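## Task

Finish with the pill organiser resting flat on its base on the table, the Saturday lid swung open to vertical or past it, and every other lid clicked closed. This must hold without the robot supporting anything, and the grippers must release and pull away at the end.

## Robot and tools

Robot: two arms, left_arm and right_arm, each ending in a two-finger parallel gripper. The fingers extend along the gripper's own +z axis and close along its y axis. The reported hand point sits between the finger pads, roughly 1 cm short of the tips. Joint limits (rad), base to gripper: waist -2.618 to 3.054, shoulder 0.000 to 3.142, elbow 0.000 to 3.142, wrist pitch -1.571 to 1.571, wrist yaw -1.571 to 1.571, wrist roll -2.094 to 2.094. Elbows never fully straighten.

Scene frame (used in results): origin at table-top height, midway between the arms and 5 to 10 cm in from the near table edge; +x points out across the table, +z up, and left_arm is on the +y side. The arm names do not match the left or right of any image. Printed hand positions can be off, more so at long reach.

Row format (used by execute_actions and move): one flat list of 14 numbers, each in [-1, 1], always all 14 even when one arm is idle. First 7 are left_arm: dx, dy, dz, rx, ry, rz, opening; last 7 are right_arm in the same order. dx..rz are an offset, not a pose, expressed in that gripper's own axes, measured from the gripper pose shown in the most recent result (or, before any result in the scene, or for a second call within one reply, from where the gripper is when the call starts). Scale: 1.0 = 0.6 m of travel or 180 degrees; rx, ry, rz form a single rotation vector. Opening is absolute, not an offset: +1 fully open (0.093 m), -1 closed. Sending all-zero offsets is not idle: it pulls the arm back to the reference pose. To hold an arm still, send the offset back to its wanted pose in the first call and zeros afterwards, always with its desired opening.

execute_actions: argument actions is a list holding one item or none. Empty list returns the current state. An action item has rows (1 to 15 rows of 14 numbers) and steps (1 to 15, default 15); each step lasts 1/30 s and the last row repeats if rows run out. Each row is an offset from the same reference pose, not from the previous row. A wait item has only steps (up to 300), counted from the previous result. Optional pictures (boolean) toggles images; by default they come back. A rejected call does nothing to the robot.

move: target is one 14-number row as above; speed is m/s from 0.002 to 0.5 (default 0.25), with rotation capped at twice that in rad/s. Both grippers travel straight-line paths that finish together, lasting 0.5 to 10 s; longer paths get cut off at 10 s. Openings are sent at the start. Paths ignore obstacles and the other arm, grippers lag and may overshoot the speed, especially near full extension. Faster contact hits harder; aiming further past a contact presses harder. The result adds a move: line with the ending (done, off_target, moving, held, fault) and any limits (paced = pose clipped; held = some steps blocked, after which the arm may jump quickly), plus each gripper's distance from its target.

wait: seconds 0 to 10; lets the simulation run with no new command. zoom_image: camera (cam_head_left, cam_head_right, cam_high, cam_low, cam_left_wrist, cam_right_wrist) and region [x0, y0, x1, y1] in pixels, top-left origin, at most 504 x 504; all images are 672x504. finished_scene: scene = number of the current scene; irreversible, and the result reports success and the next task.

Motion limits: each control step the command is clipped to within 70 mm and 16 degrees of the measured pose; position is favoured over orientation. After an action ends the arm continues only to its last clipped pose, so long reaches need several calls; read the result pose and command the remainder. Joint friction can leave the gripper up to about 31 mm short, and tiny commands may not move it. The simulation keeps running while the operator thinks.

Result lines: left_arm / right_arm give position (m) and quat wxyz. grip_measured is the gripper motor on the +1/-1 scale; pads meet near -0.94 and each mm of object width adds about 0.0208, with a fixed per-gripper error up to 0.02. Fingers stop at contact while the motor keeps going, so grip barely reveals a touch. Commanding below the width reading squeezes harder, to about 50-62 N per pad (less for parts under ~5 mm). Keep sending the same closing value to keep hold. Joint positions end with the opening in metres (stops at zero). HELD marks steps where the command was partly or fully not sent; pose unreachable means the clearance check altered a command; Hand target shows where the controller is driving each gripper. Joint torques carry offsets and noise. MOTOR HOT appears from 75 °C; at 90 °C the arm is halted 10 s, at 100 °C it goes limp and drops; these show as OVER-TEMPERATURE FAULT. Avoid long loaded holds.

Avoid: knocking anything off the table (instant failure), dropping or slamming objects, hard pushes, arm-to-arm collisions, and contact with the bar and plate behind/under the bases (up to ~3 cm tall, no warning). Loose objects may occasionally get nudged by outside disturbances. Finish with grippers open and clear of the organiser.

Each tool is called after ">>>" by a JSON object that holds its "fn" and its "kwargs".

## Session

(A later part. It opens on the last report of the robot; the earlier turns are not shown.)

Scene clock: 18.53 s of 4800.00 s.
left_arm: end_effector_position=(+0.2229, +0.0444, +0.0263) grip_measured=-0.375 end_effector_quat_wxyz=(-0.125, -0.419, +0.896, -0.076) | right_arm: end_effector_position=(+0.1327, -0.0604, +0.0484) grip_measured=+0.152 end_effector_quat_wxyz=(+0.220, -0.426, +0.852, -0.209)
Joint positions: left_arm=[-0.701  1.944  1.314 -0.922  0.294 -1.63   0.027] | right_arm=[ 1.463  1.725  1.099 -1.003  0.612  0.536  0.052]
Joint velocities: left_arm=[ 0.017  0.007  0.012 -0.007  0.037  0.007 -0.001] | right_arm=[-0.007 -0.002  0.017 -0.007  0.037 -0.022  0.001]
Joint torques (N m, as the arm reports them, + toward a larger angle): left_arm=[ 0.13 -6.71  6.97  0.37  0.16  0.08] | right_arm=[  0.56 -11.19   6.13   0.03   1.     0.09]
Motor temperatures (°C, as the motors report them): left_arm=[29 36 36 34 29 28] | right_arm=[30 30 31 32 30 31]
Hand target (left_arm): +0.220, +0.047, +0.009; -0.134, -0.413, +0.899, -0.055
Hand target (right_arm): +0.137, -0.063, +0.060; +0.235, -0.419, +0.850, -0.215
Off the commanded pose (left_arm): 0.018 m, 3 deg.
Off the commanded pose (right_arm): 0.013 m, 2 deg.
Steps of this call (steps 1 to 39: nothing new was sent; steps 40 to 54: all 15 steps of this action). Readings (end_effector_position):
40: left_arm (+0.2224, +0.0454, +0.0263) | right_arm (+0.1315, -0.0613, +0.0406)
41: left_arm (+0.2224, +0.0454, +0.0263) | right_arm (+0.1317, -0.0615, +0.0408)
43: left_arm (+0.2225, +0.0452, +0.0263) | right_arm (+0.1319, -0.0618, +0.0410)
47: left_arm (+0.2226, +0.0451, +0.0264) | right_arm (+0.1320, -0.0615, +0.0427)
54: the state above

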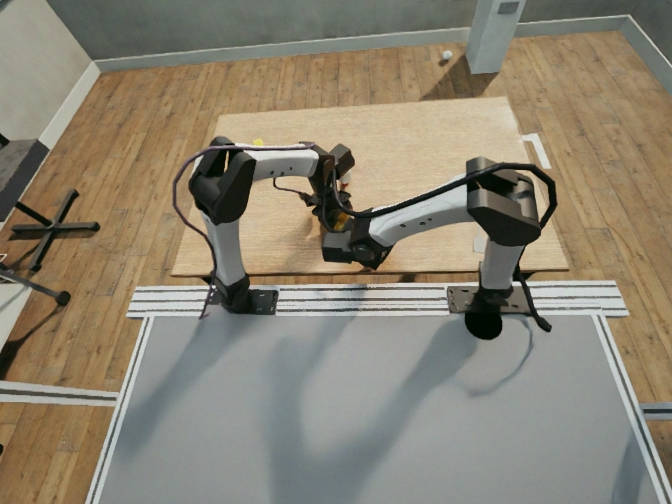

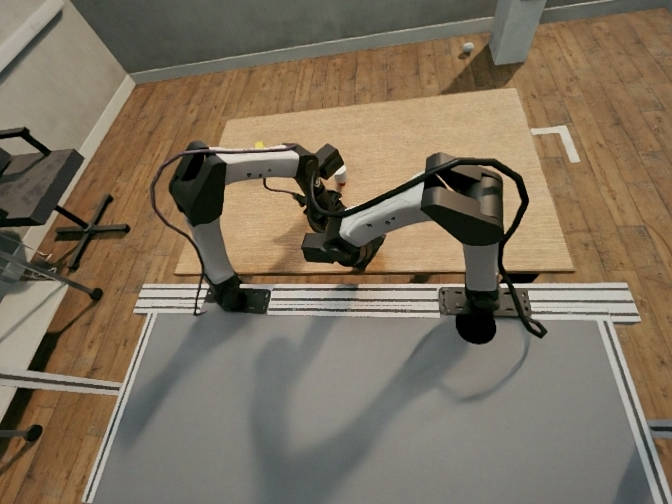

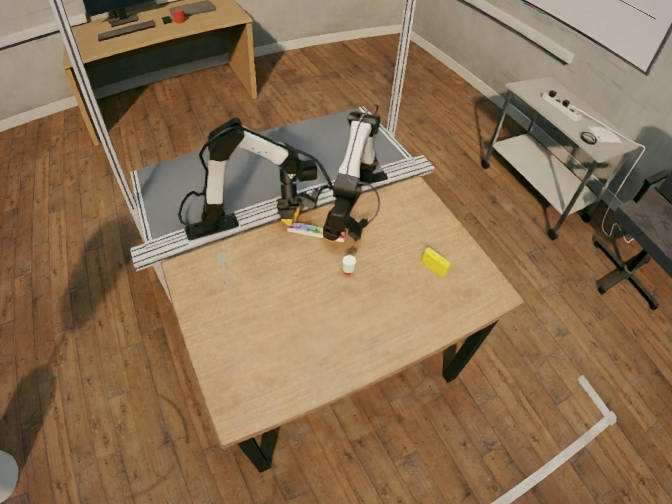

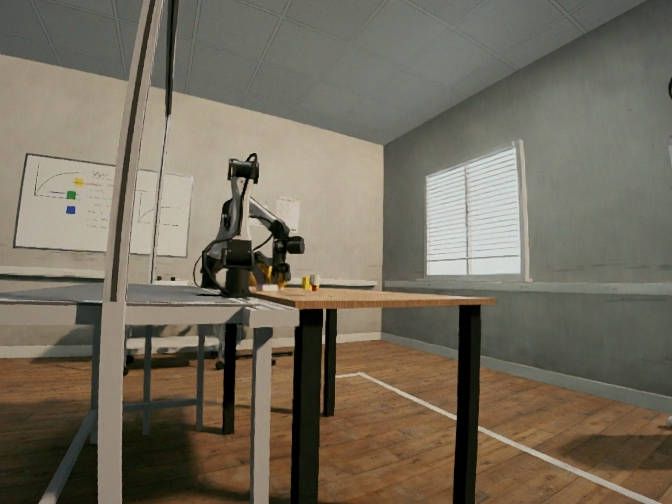

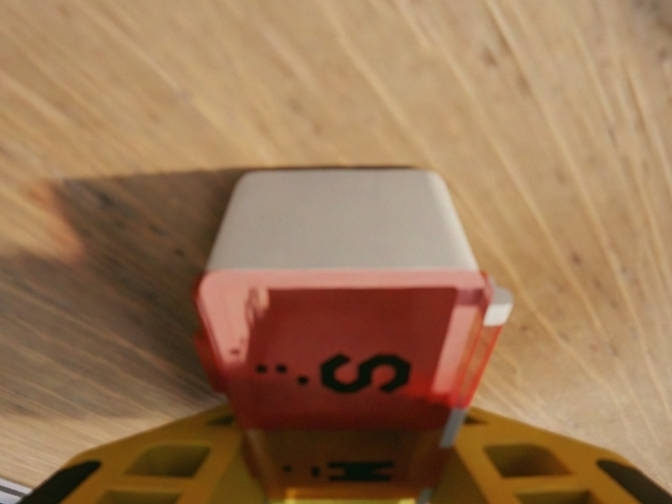

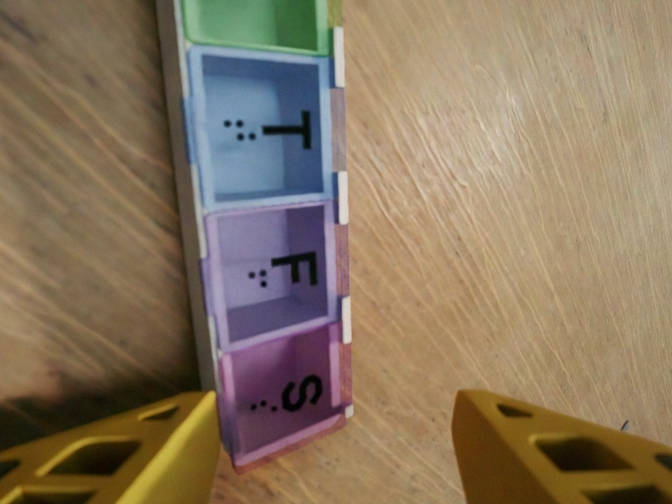

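>>> {"fn": "execute_actions", "kwargs": {"actions": [{"rows":[[-0.02,0.008,0.034,-0.019,-0.012,0.008,-0.5,-0.004,-0.025,-0.01,0.017,-0.006,0.005,0.15],[-0.02,0.008,0.034,-0.019,-0.012,0.008,-0.5,-0.004,-0.029,-0.01,0.021,-0.006,0.005,0.15],[-0.02,0.008,0.034,-0.019,-0.012,0.008,-0.5,-0.005,-0.031,-0.013,0.02,-0.008,0.0065,0.15],[-0.02,0.008,0.034,-0.019,-0.012,0.008,-0.5,-0.005,-0.031,-0.013,0.02,-0.008,0.0065,0.15],[-0.02,0.008,0.034,-0.019,-0.012,0.008,-0.5,-0.006,-0.032,-0.0155,0.019,-0.0095,0.0077,0.15],[-0.02,0.008,0.034,-0.019,-0.012,0.008,-0.5,-0.006,-0.032,-0.0155,0.019,-0.0095,0.0077,0.15],[-0.02,0.008,0.034,-0.019,-0.012,0.008,-0.5,-0.007,-0.033,-0.018,0.018,-0.011,0.009,0.15]],"steps":15}]}}

>>> {"fn": "zoom_image", "kwargs": {"camera": "cam_right_wrist", "region": [130,260,430,504]}}

Scene clock: 20.17 s of 4800.00 s.
left_arm: end_effector_position=(+0.2247, +0.0427, +0.0264) grip_measured=-0.375 end_effector_quat_wxyz=(-0.124, -0.417, +0.897, -0.078) | right_arm: end_effector_position=(+0.1342, -0.0621, +0.0499) grip_measured=+0.152 end_effector_quat_wxyz=(+0.224, -0.421, +0.853, -0.214)
Joint positions: left_arm=[-0.701  1.951  1.323 -0.922  0.294 -1.625  0.027] | right_arm=[ 1.463  1.725  1.099 -1.011  0.625  0.549  0.052]
Joint velocities: left_arm=[ 0.017 -0.012  0.002 -0.022  0.007  0.066 -0.001] | right_arm=[ 0.007 -0.022  0.002  0.037  0.037  0.037 -0.001]
Joint torques (N m, as the arm reports them, + toward a larger angle): left_arm=[-0.05 -6.29  6.43  0.31 -0.26  0.25] | right_arm=[  0.44 -12.66   6.56  -0.24   1.08   0.09]
Motor temperatures (°C, as the motors report them): left_arm=[29 36 36 34 29 28] | right_arm=[30 31 31 32 30 31]
Hand target (left_arm): +0.223, +0.052, +0.004; -0.120, -0.406, +0.905, -0.044
Hand target (right_arm): +0.141, -0.066, +0.068; +0.249, -0.411, +0.848, -0.221
Off the commanded pose (left_arm): 0.025 m, 4 deg.
Off the commanded pose (right_arm): 0.021 m, 3 deg.
Steps of this call (steps 1 to 34: nothing new was sent; steps 35 to 49: all 15 steps of this action). Readings (end_effector_position):
35: left_arm (+0.2230, +0.0443, +0.0260) | right_arm (+0.1329, -0.0606, +0.0486)
36: left_arm (+0.2235, +0.0439, +0.0262) | right_arm (+0.1332, -0.0610, +0.0489)
38: left_arm (+0.2242, +0.0432, +0.0263) | right_arm (+0.1338, -0.0616, +0.0495)
42: left_arm (+0.2246, +0.0428, +0.0263) | right_arm (+0.1342, -0.0621, +0.0498)
49: the state above

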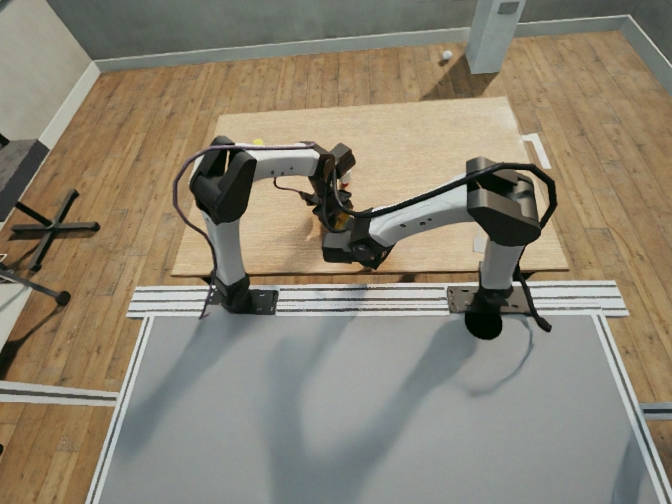

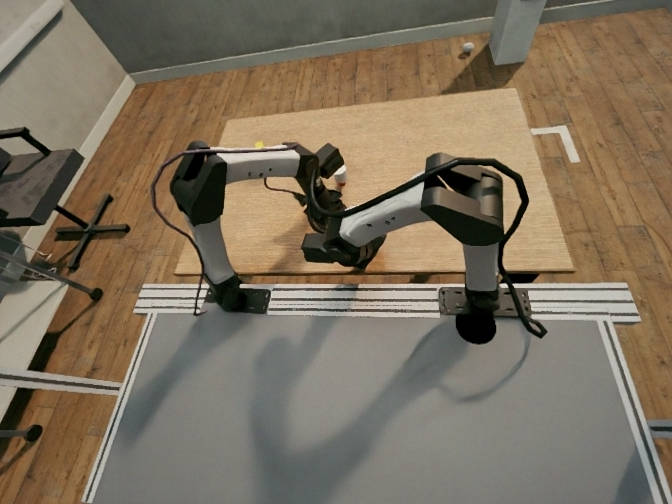

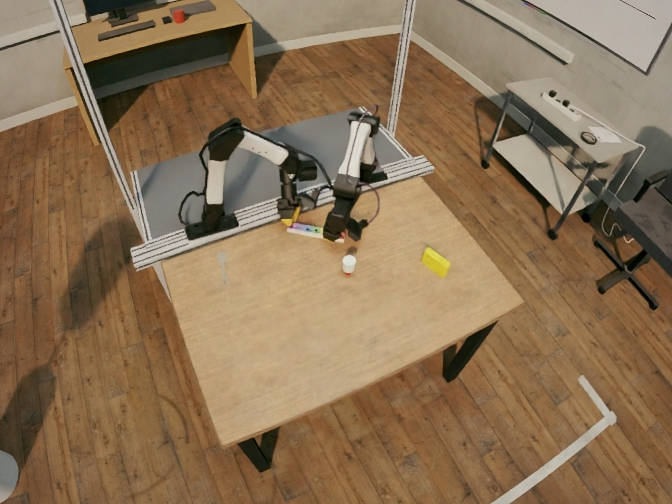

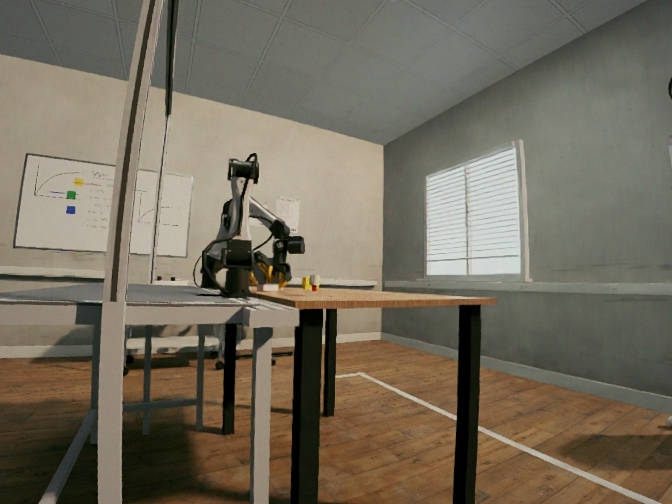

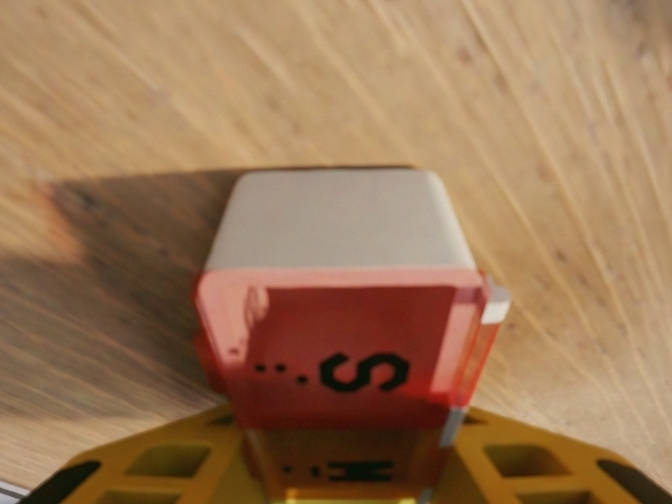

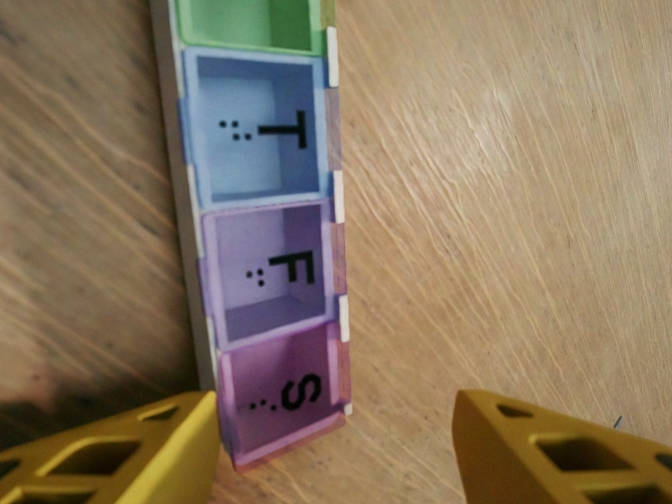

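Region (130, 260, 430, 504) of cam_right_wrist's 672x504 image, scaled by 1.680, with more detail than that image has; it fills the top 410 rows of this view, and the rest is white.

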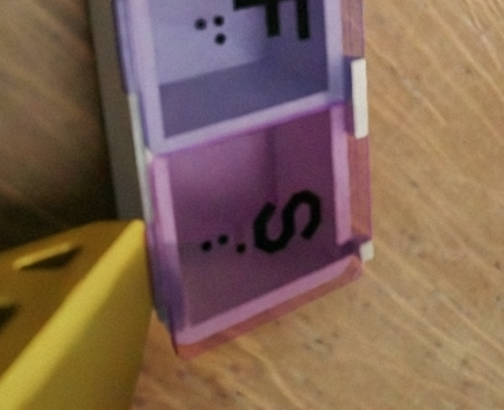

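>>> {"fn": "execute_actions", "kwargs": {"actions": [{"rows":[[-0.026,0.018,0.037,-0.025,-0.018,0.005,-0.5,-0.007,-0.033,-0.018,0.018,-0.011,0.009,0.15],[-0.026,0.018,0.037,-0.025,-0.018,0.005,-0.5,-0.007,-0.033,-0.018,0.018,-0.011,0.009,0.15],[-0.026,0.018,0.037,-0.025,-0.018,0.005,-0.5,-0.008,-0.035,-0.0205,0.017,-0.0125,0.01,0.15],[-0.026,0.018,0.037,-0.025,-0.018,0.005,-0.5,-0.008,-0.035,-0.0205,0.017,-0.0125,0.01,0.15],[-0.026,0.018,0.037,-0.025,-0.018,0.005,-0.5,-0.009,-0.036,-0.023,0.016,-0.014,0.0115,0.15],[-0.026,0.018,0.037,-0.025,-0.018,0.005,-0.5,-0.009,-0.036,-0.023,0.016,-0.014,0.0115,0.15],[-0.026,0.018,0.037,-0.025,-0.018,0.005,-0.5,-0.01,-0.037,-0.026,0.015,-0.016,0.013,0.15]],"steps":15}]}}

Scene clock: 21.73 s of 4800.00 s.
left_arm: end_effector_position=(+0.2261, +0.0429, +0.0258) grip_measured=-0.375 end_effector_quat_wxyz=(-0.121, -0.410, +0.901, -0.077) | right_arm: end_effector_position=(+0.1394, -0.0646, +0.0643) grip_measured=+0.152 end_effector_quat_wxyz=(+0.247, -0.410, +0.851, -0.215)
Joint positions: left_arm=[-0.701  1.955  1.328 -0.924  0.287 -1.609  0.027] | right_arm=[ 1.463  1.686  1.099 -1.031  0.665  0.564  0.052]
Joint velocities: left_arm=[-0.002  0.022  0.002  0.051 -0.081  0.051  0.001] | right_arm=[ 0.007 -0.037  0.007 -0.051  0.095  0.007 -0.   ]
Joint torques (N m, as the arm reports them, + toward a larger angle): left_arm=[ 0.15 -6.23  6.11  0.19 -0.37 -0.05] | right_arm=[  0.65 -10.91   6.8    0.09   0.64   0.11]
Motor temperatures (°C, as the motors report them): left_arm=[29 36 36 34 29 28] | right_arm=[30 31 31 32 30 31]
Hand target (left_arm): +0.222, +0.056, +0.002; -0.116, -0.407, +0.906, -0.032
Hand target (right_arm): +0.143, -0.067, +0.075; +0.260, -0.403, +0.850, -0.218
Off the commanded pose (left_arm): 0.029 m, 5 deg.
Off the commanded pose (right_arm): 0.012 m, 2 deg.
Steps of this call (steps 1 to 32: nothing new was sent; steps 33 to 47: all 15 steps of this action). Readings (end_effector_position):
33: left_arm (+0.2248, +0.0429, +0.0263) | right_arm (+0.1344, -0.0624, +0.0500)
34: left_arm (+0.2249, +0.0429, +0.0263) | right_arm (+0.1346, -0.0626, +0.0502)
36: left_arm (+0.2249, +0.0430, +0.0263) | right_arm (+0.1347, -0.0626, +0.0515)
40: left_arm (+0.2258, +0.0422, +0.0274) | right_arm (+0.1349, -0.0628, +0.0558)
47: the state above

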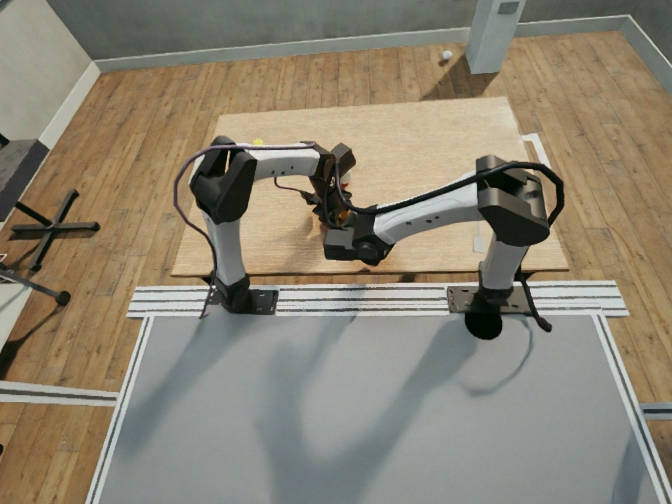

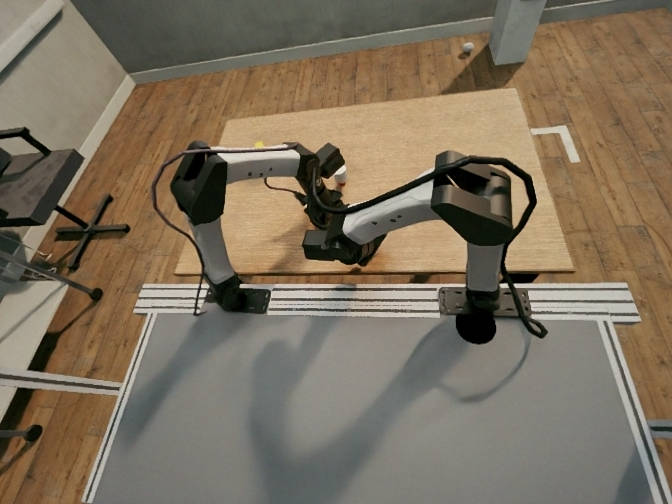

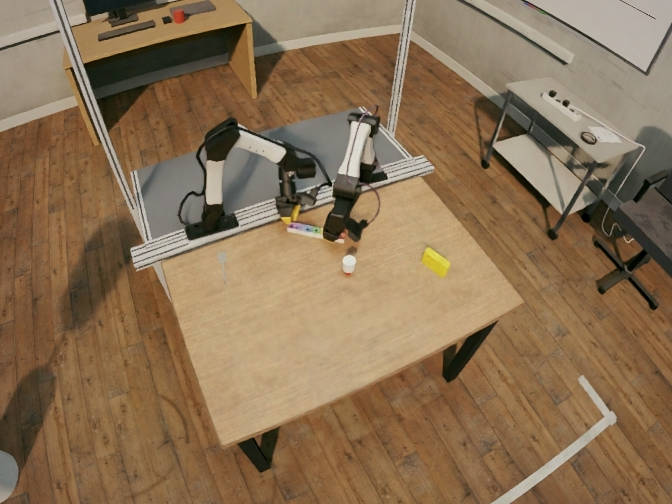

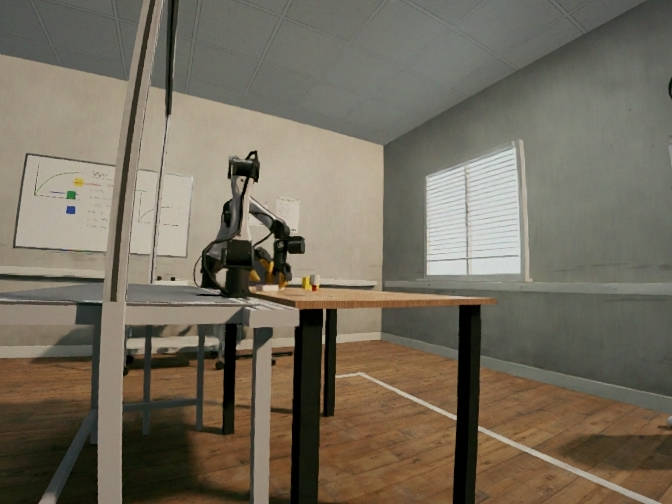

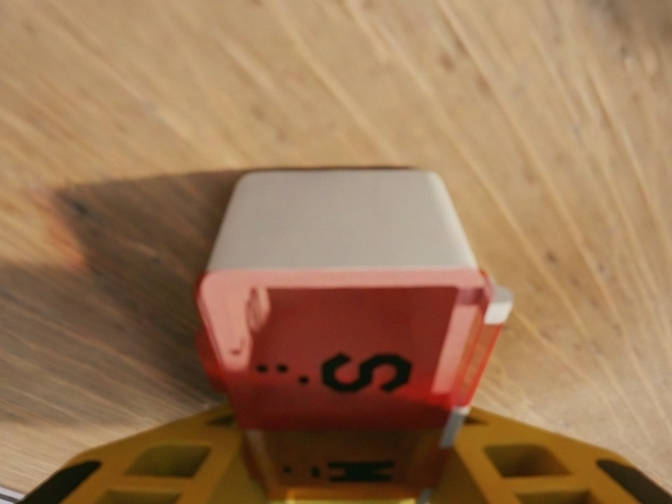

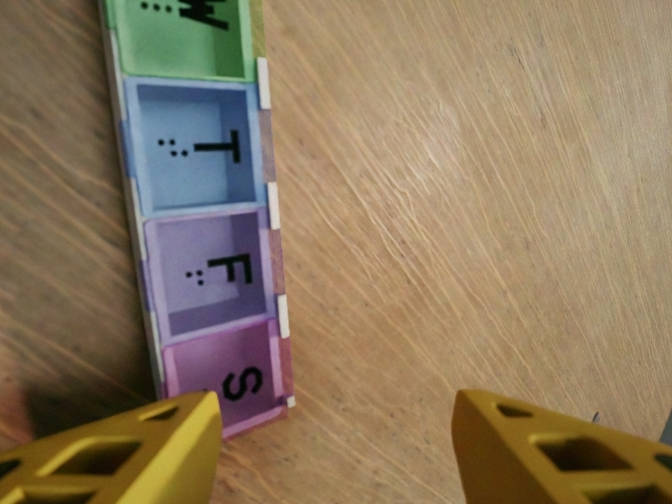

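>>> {"fn": "move", "kwargs": {"target": [0,0,0,0,0,0,-0.5,0.009,0.026,0.019,-0.1915,0.045,0.0265,0.3], "speed": 0.3}}

Scene clock: 24.63 s of 4800.00 s.
left_arm: end_effector_position=(+0.2263, +0.0425, +0.0270) grip_measured=-0.375 end_effector_quat_wxyz=(-0.120, -0.407, +0.902, -0.079) | right_arm: end_effector_position=(+0.1339, -0.0562, +0.0447) grip_measured=+0.298 end_effector_quat_wxyz=(+0.062, -0.411, +0.909, +0.024)
Joint positions: left_arm=[-0.701  1.952  1.329 -0.924  0.288 -1.603  0.027] | right_arm=[ 1.152  1.568  1.028 -0.856  0.03   0.266  0.06 ]
Joint velocities: left_arm=[ 0.007 -0.002 -0.007  0.022 -0.051  0.066 -0.   ] | right_arm=[-0.002 -0.022  0.002 -0.007 -0.007  0.037  0.001]
Joint torques (N m, as the arm reports them, + toward a larger angle): left_arm=[ -0.1  -11.28   7.19   0.44   0.1   -0.22] | right_arm=[ -0.07 -10.14   4.82   0.91   0.05  -0.11]
Motor temperatures (°C, as the motors report them): left_arm=[29 37 37 34 29 28] | right_arm=[30 32 31 32 30 31]
Hand target (left_arm): +0.226, +0.043, +0.026; -0.121, -0.410, +0.901, -0.077
Hand target (right_arm): +0.132, -0.062, +0.045; +0.060, -0.413, +0.909, +0.027
Off the commanded pose (left_arm): 0.001 m, 0 deg.
Off the commanded pose (right_arm): 0.006 m, 1 deg.
move: done

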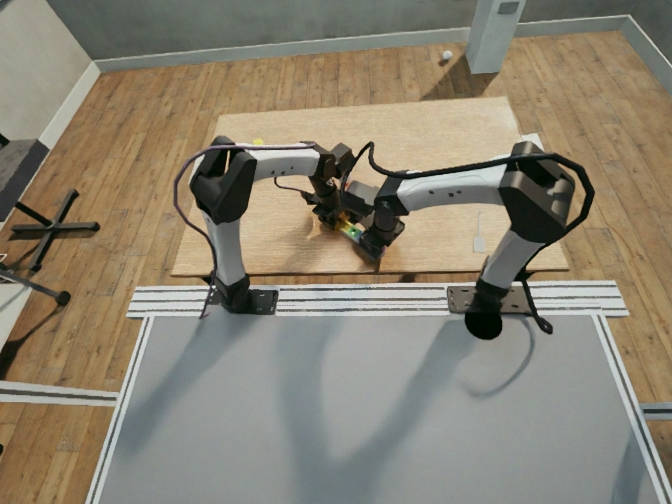

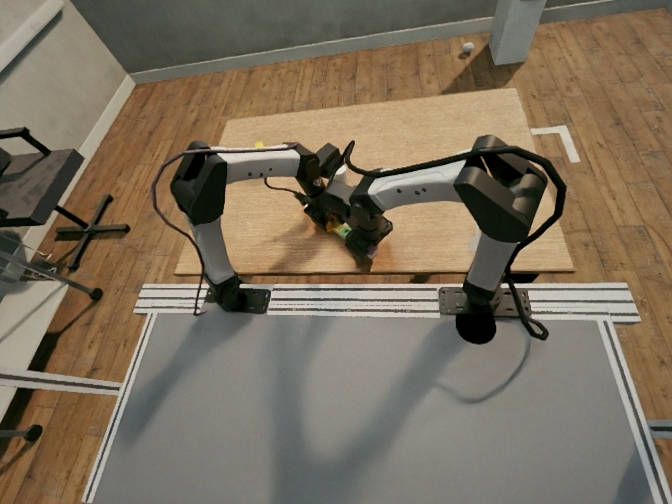

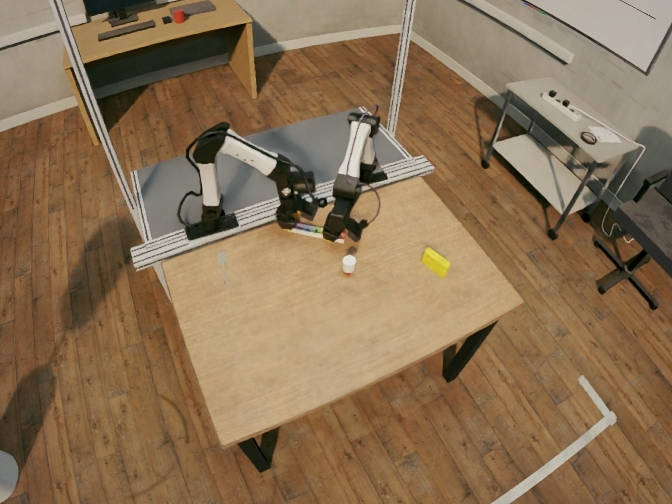

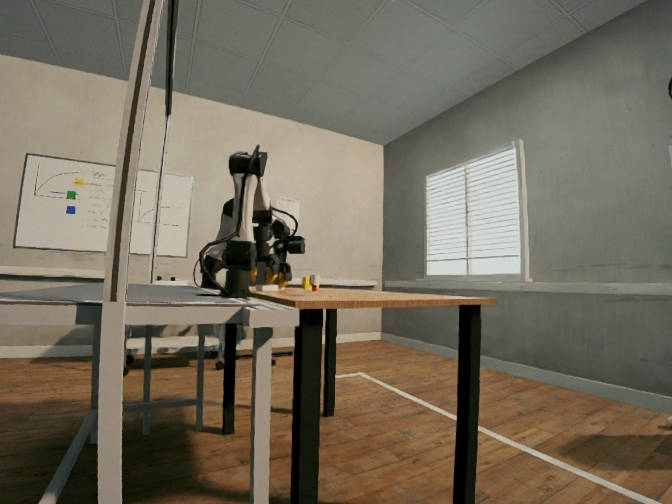

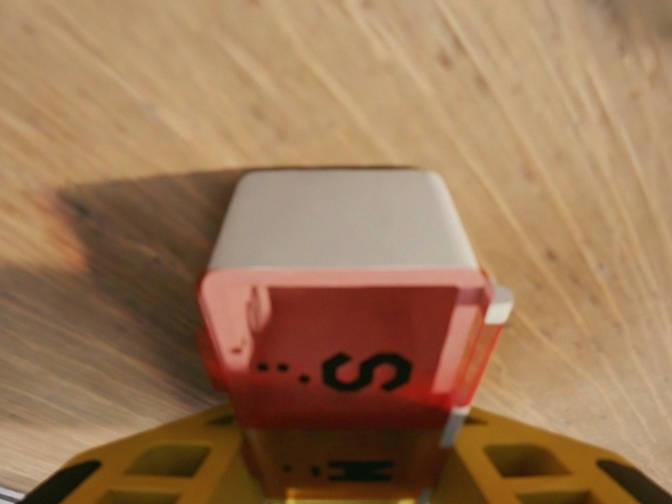

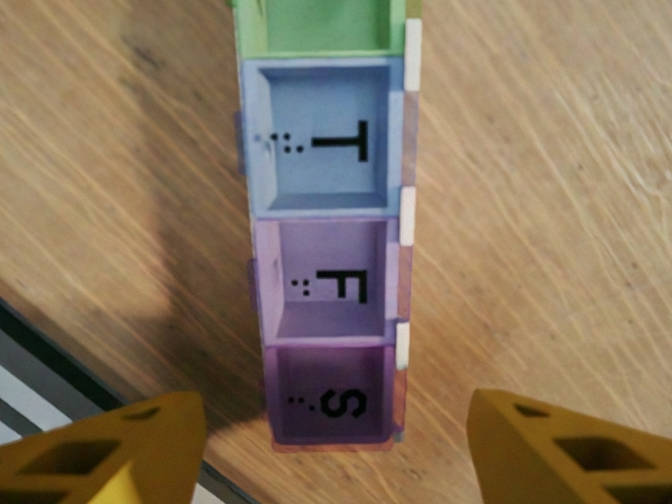

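>>> {"fn": "execute_actions", "kwargs": {"actions": [{"rows":[[0,0,0,0,0,0,-0.5,0.006,-0.001,0.008,0.002,0.008,0,0.2],[0,0,0,0,0,0,-0.5,0.01,-0.002,0.013,0.0035,0.013,0,0.2],[0,0,0,0,0,0,-0.5,0.014,-0.003,0.018,0.005,0.018,0,0.15],[0,0,0,0,0,0,-0.5,0.017,-0.003,0.022,0.006,0.022,0,0.1],[0,0,0,0,0,0,-0.5,0.02,-0.004,0.026,0.007,0.0255,0,0.1]],"steps":15}]}}

>>> {"fn": "zoom_image", "kwargs": {"camera": "cam_low", "region": [240,260,300,300]}}

Scene clock: 26.60 s of 4800.00 s.
left_arm: end_effector_position=(+0.2263, +0.0425, +0.0270) grip_measured=-0.375 end_effector_quat_wxyz=(-0.120, -0.407, +0.902, -0.079) | right_arm: end_effector_position=(+0.1319, -0.0597, +0.0330) grip_measured=+0.102 end_effector_quat_wxyz=(+0.043, -0.413, +0.910, +0.010)
Joint positions: left_arm=[-0.701  1.952  1.329 -0.924  0.288 -1.603  0.027] | right_arm=[ 1.152  1.61   1.028 -0.861  0.028  0.265  0.05 ]
Joint velocities: left_arm=[-0.007  0.007  0.002  0.007  0.022 -0.022 -0.   ] | right_arm=[-0.007  0.007  0.012  0.007  0.037  0.037 -0.   ]
Joint torques (N m, as the arm reports them, + toward a larger angle): left_arm=[ -0.12 -11.21   7.13   0.34   0.11  -0.19] | right_arm=[ 0.77 -7.    6.24  0.49  0.16  0.02]
Motor temperatures (°C, as the motors report them): left_arm=[29 37 37 34 29 28] | right_arm=[30 32 32 32 30 31]
Hand target (left_arm): +0.226, +0.043, +0.027; -0.120, -0.407, +0.902, -0.079
Hand target (right_arm): +0.130, -0.065, +0.028; +0.030, -0.411, +0.911, -0.003
Off the commanded pose (left_arm): 0.000 m, 0 deg.
Off the commanded pose (right_arm): 0.008 m, 2 deg.
Steps of this call (steps 1 to 44: nothing new was sent; steps 45 to 59: all 15 steps of this action). Readings (end_effector_position):
45: left_arm (+0.2263, +0.0425, +0.0270) | right_arm (+0.1336, -0.0560, +0.0447)
46: left_arm (+0.2263, +0.0425, +0.0270) | right_arm (+0.1336, -0.0560, +0.0447)
48: left_arm (+0.2263, +0.0425, +0.0270) | right_arm (+0.1334, -0.0564, +0.0431)
52: left_arm (+0.2263, +0.0425, +0.0270) | right_arm (+0.1323, -0.0589, +0.0346)
59: the state above

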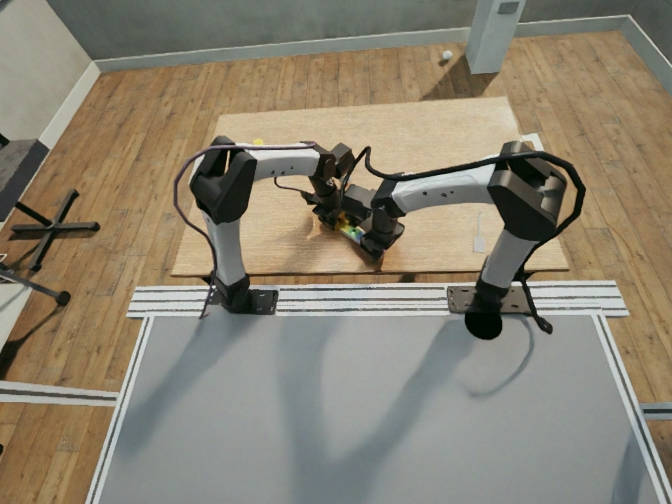

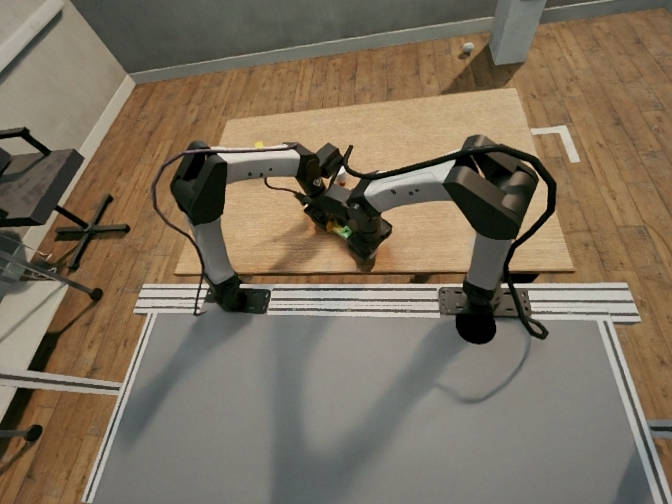

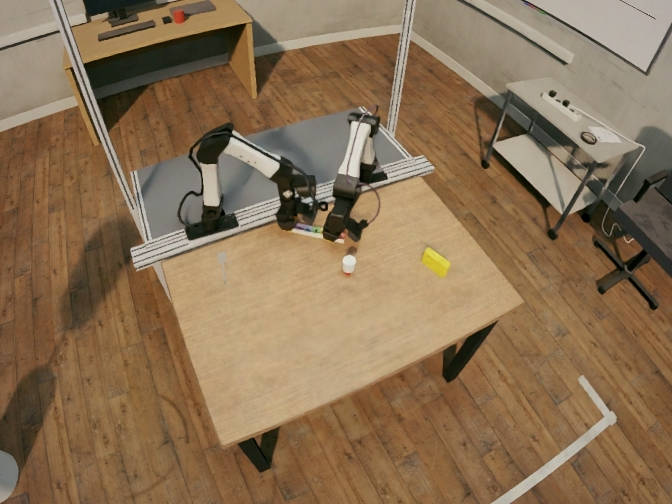

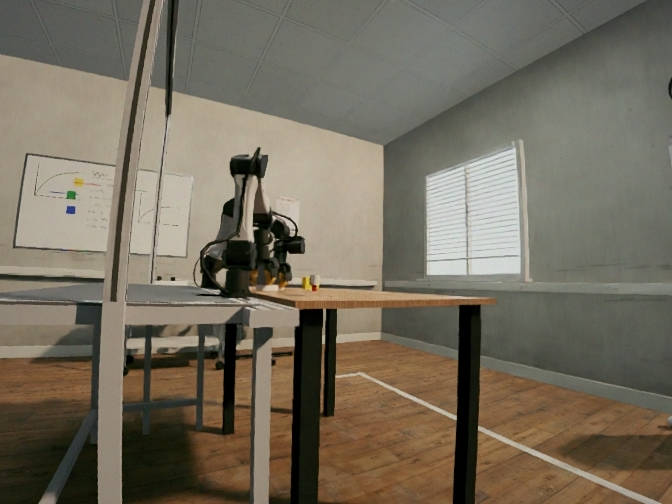

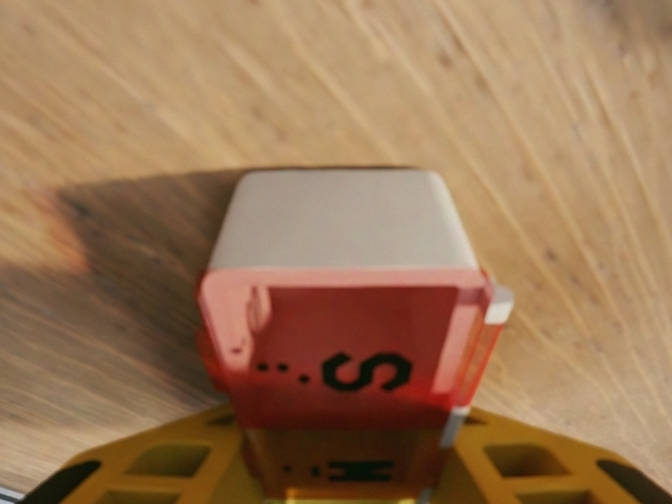

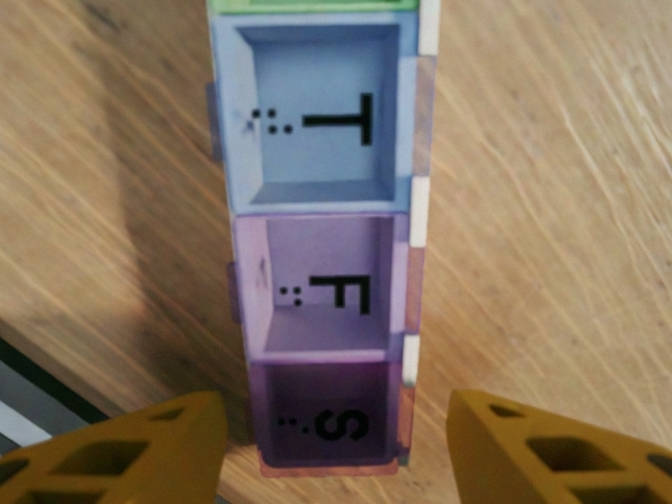

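Region (240, 260, 300, 300) of cam_low's 672x504 image, scaled by 8.400, with more detail than that image has.

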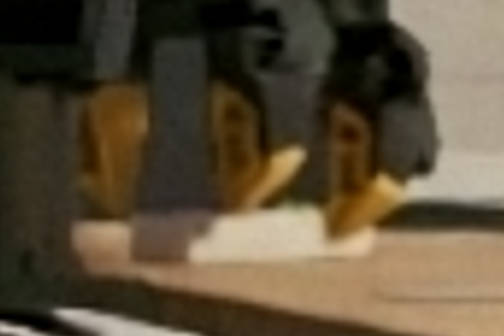

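>>> {"fn": "execute_actions", "kwargs": {"actions": [{"rows":[[0,0,0,0,0,0,-0.5,0.003,0,0.011,0.002,0.007,0,0.1],[0,0,0,0,0,0,-0.5,0.003,0,0.011,0.002,0.007,0,0.05],[0,0,0,0,0,0,-0.5,0.003,0,0.011,0.002,0.007,0,0],[0,0,0,0,0,0,-0.5,0.003,0,0.011,0.002,0.007,0,-0.05],[0,0,0,0,0,0,-0.5,0.003,0,0.011,0.002,0.007,0,-0.1],[0,0,0,0,0,0,-0.5,0.003,0,0.011,0.002,0.007,0,-0.15],[0,0,0,0,0,0,-0.5,0.003,0,0.011,0.002,0.007,0,-0.2],[0,0,0,0,0,0,-0.5,0.003,0,0.011,0.002,0.007,0,-0.25],[0,0,0,0,0,0,-0.5,0.003,0,0.011,0.002,0.007,0,-0.3],[0,0,0,0,0,0,-0.5,0.003,0,0.011,0.002,0.007,0,-0.36],[0,0,0,0,0,0,-0.5,0.003,0,0.011,0.002,0.007,0,-0.42]],"steps":15}]}}

Scene clock: 28.30 s of 4800.00 s.
left_arm: end_effector_position=(+0.2263, +0.0425, +0.0270) grip_measured=-0.375 end_effector_quat_wxyz=(-0.120, -0.408, +0.902, -0.079) | right_arm: end_effector_position=(+0.1315, -0.0594, +0.0329) grip_measured=-0.386 end_effector_quat_wxyz=(+0.042, -0.413, +0.910, +0.011)
Joint positions: left_arm=[-0.701  1.952  1.329 -0.924  0.288 -1.605  0.027] | right_arm=[ 1.152  1.61   1.028 -0.861  0.025  0.265  0.027]
Joint velocities: left_arm=[-0.012  0.007 -0.007 -0.066  0.066  0.051 -0.   ] | right_arm=[ 0.002  0.012 -0.007 -0.095 -0.081  0.051  0.001]
Joint torques (N m, as the arm reports them, + toward a larger angle): left_arm=[ -0.06 -11.61   7.29   0.43   0.1   -0.17] | right_arm=[ 0.74 -6.25  6.32  0.78  0.19  0.01]
Motor temperatures (°C, as the motors report them): left_arm=[29 38 37 34 29 28] | right_arm=[30 32 32 32 30 31]
Hand target (left_arm): +0.226, +0.043, +0.027; -0.120, -0.407, +0.902, -0.079
Hand target (right_arm): +0.131, -0.061, +0.026; +0.034, -0.413, +0.910, +0.003
Off the commanded pose (left_arm): 0.000 m, 0 deg.
Off the commanded pose (right_arm): 0.007 m, 1 deg.
Steps of this call (steps 1 to 36: nothing new was sent; steps 37 to 51: all 15 steps of this action). Readings (end_effector_position):
37: left_arm (+0.2263, +0.0425, +0.0270) | right_arm (+0.1319, -0.0597, +0.0330)
38: left_arm (+0.2263, +0.0425, +0.0270) | right_arm (+0.1319, -0.0597, +0.0330)
40: left_arm (+0.2263, +0.0425, +0.0270) | right_arm (+0.1319, -0.0597, +0.0330)
44: left_arm (+0.2263, +0.0425, +0.0270) | right_arm (+0.1316, -0.0595, +0.0329)
51: the state above

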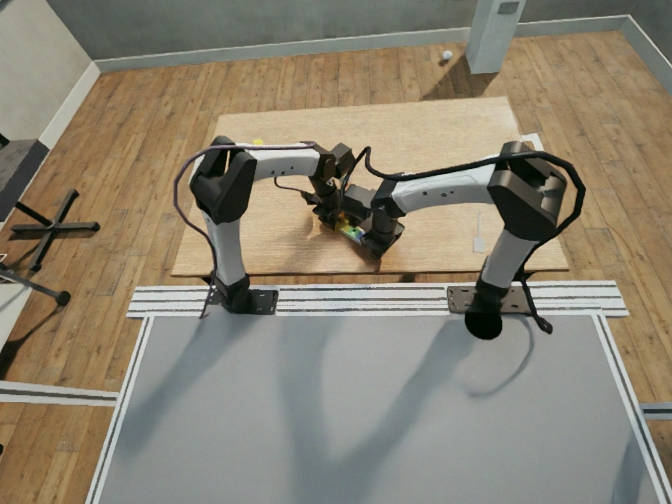

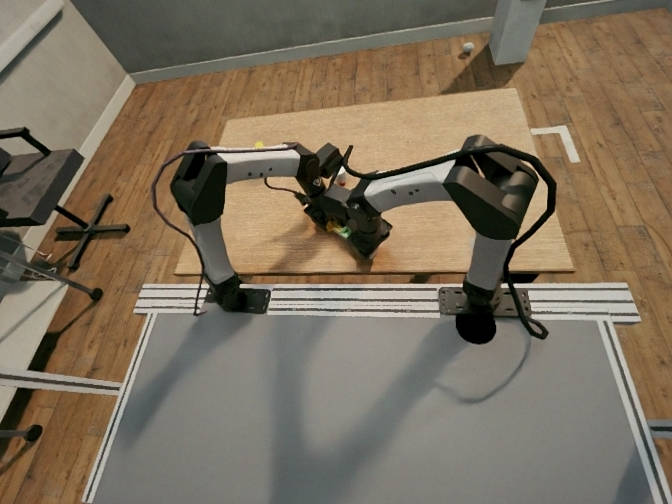

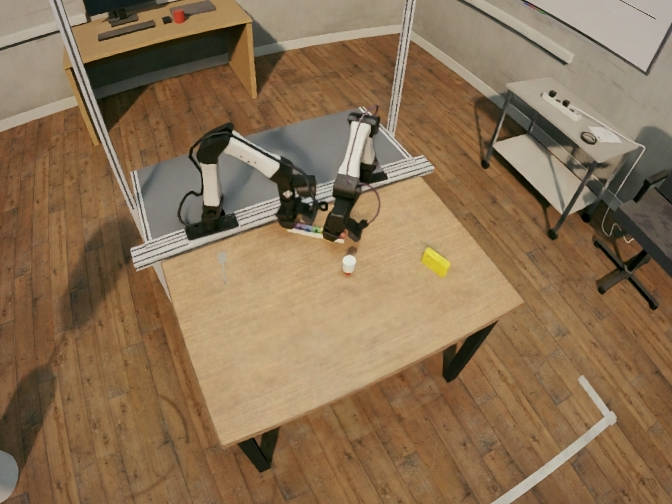

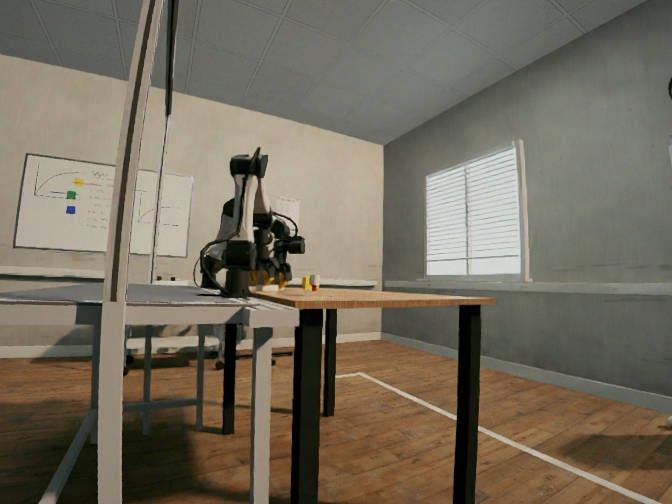

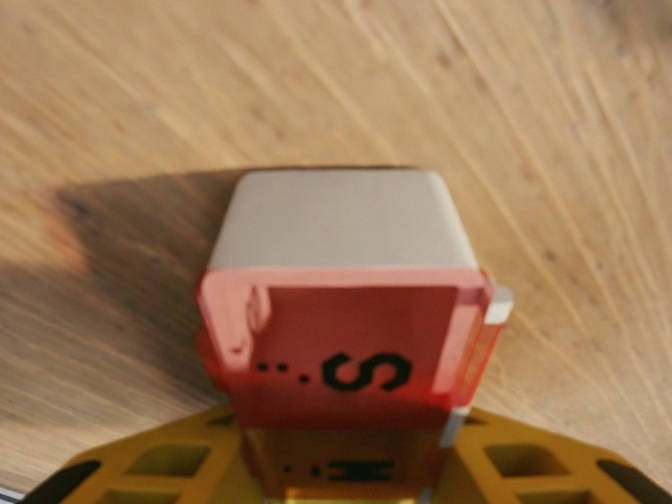

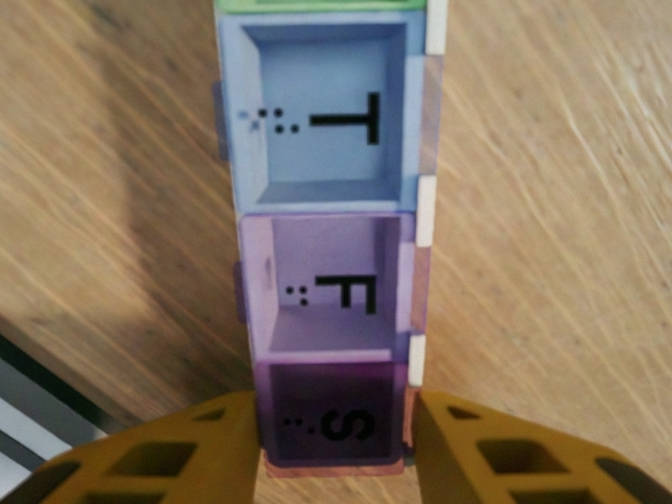

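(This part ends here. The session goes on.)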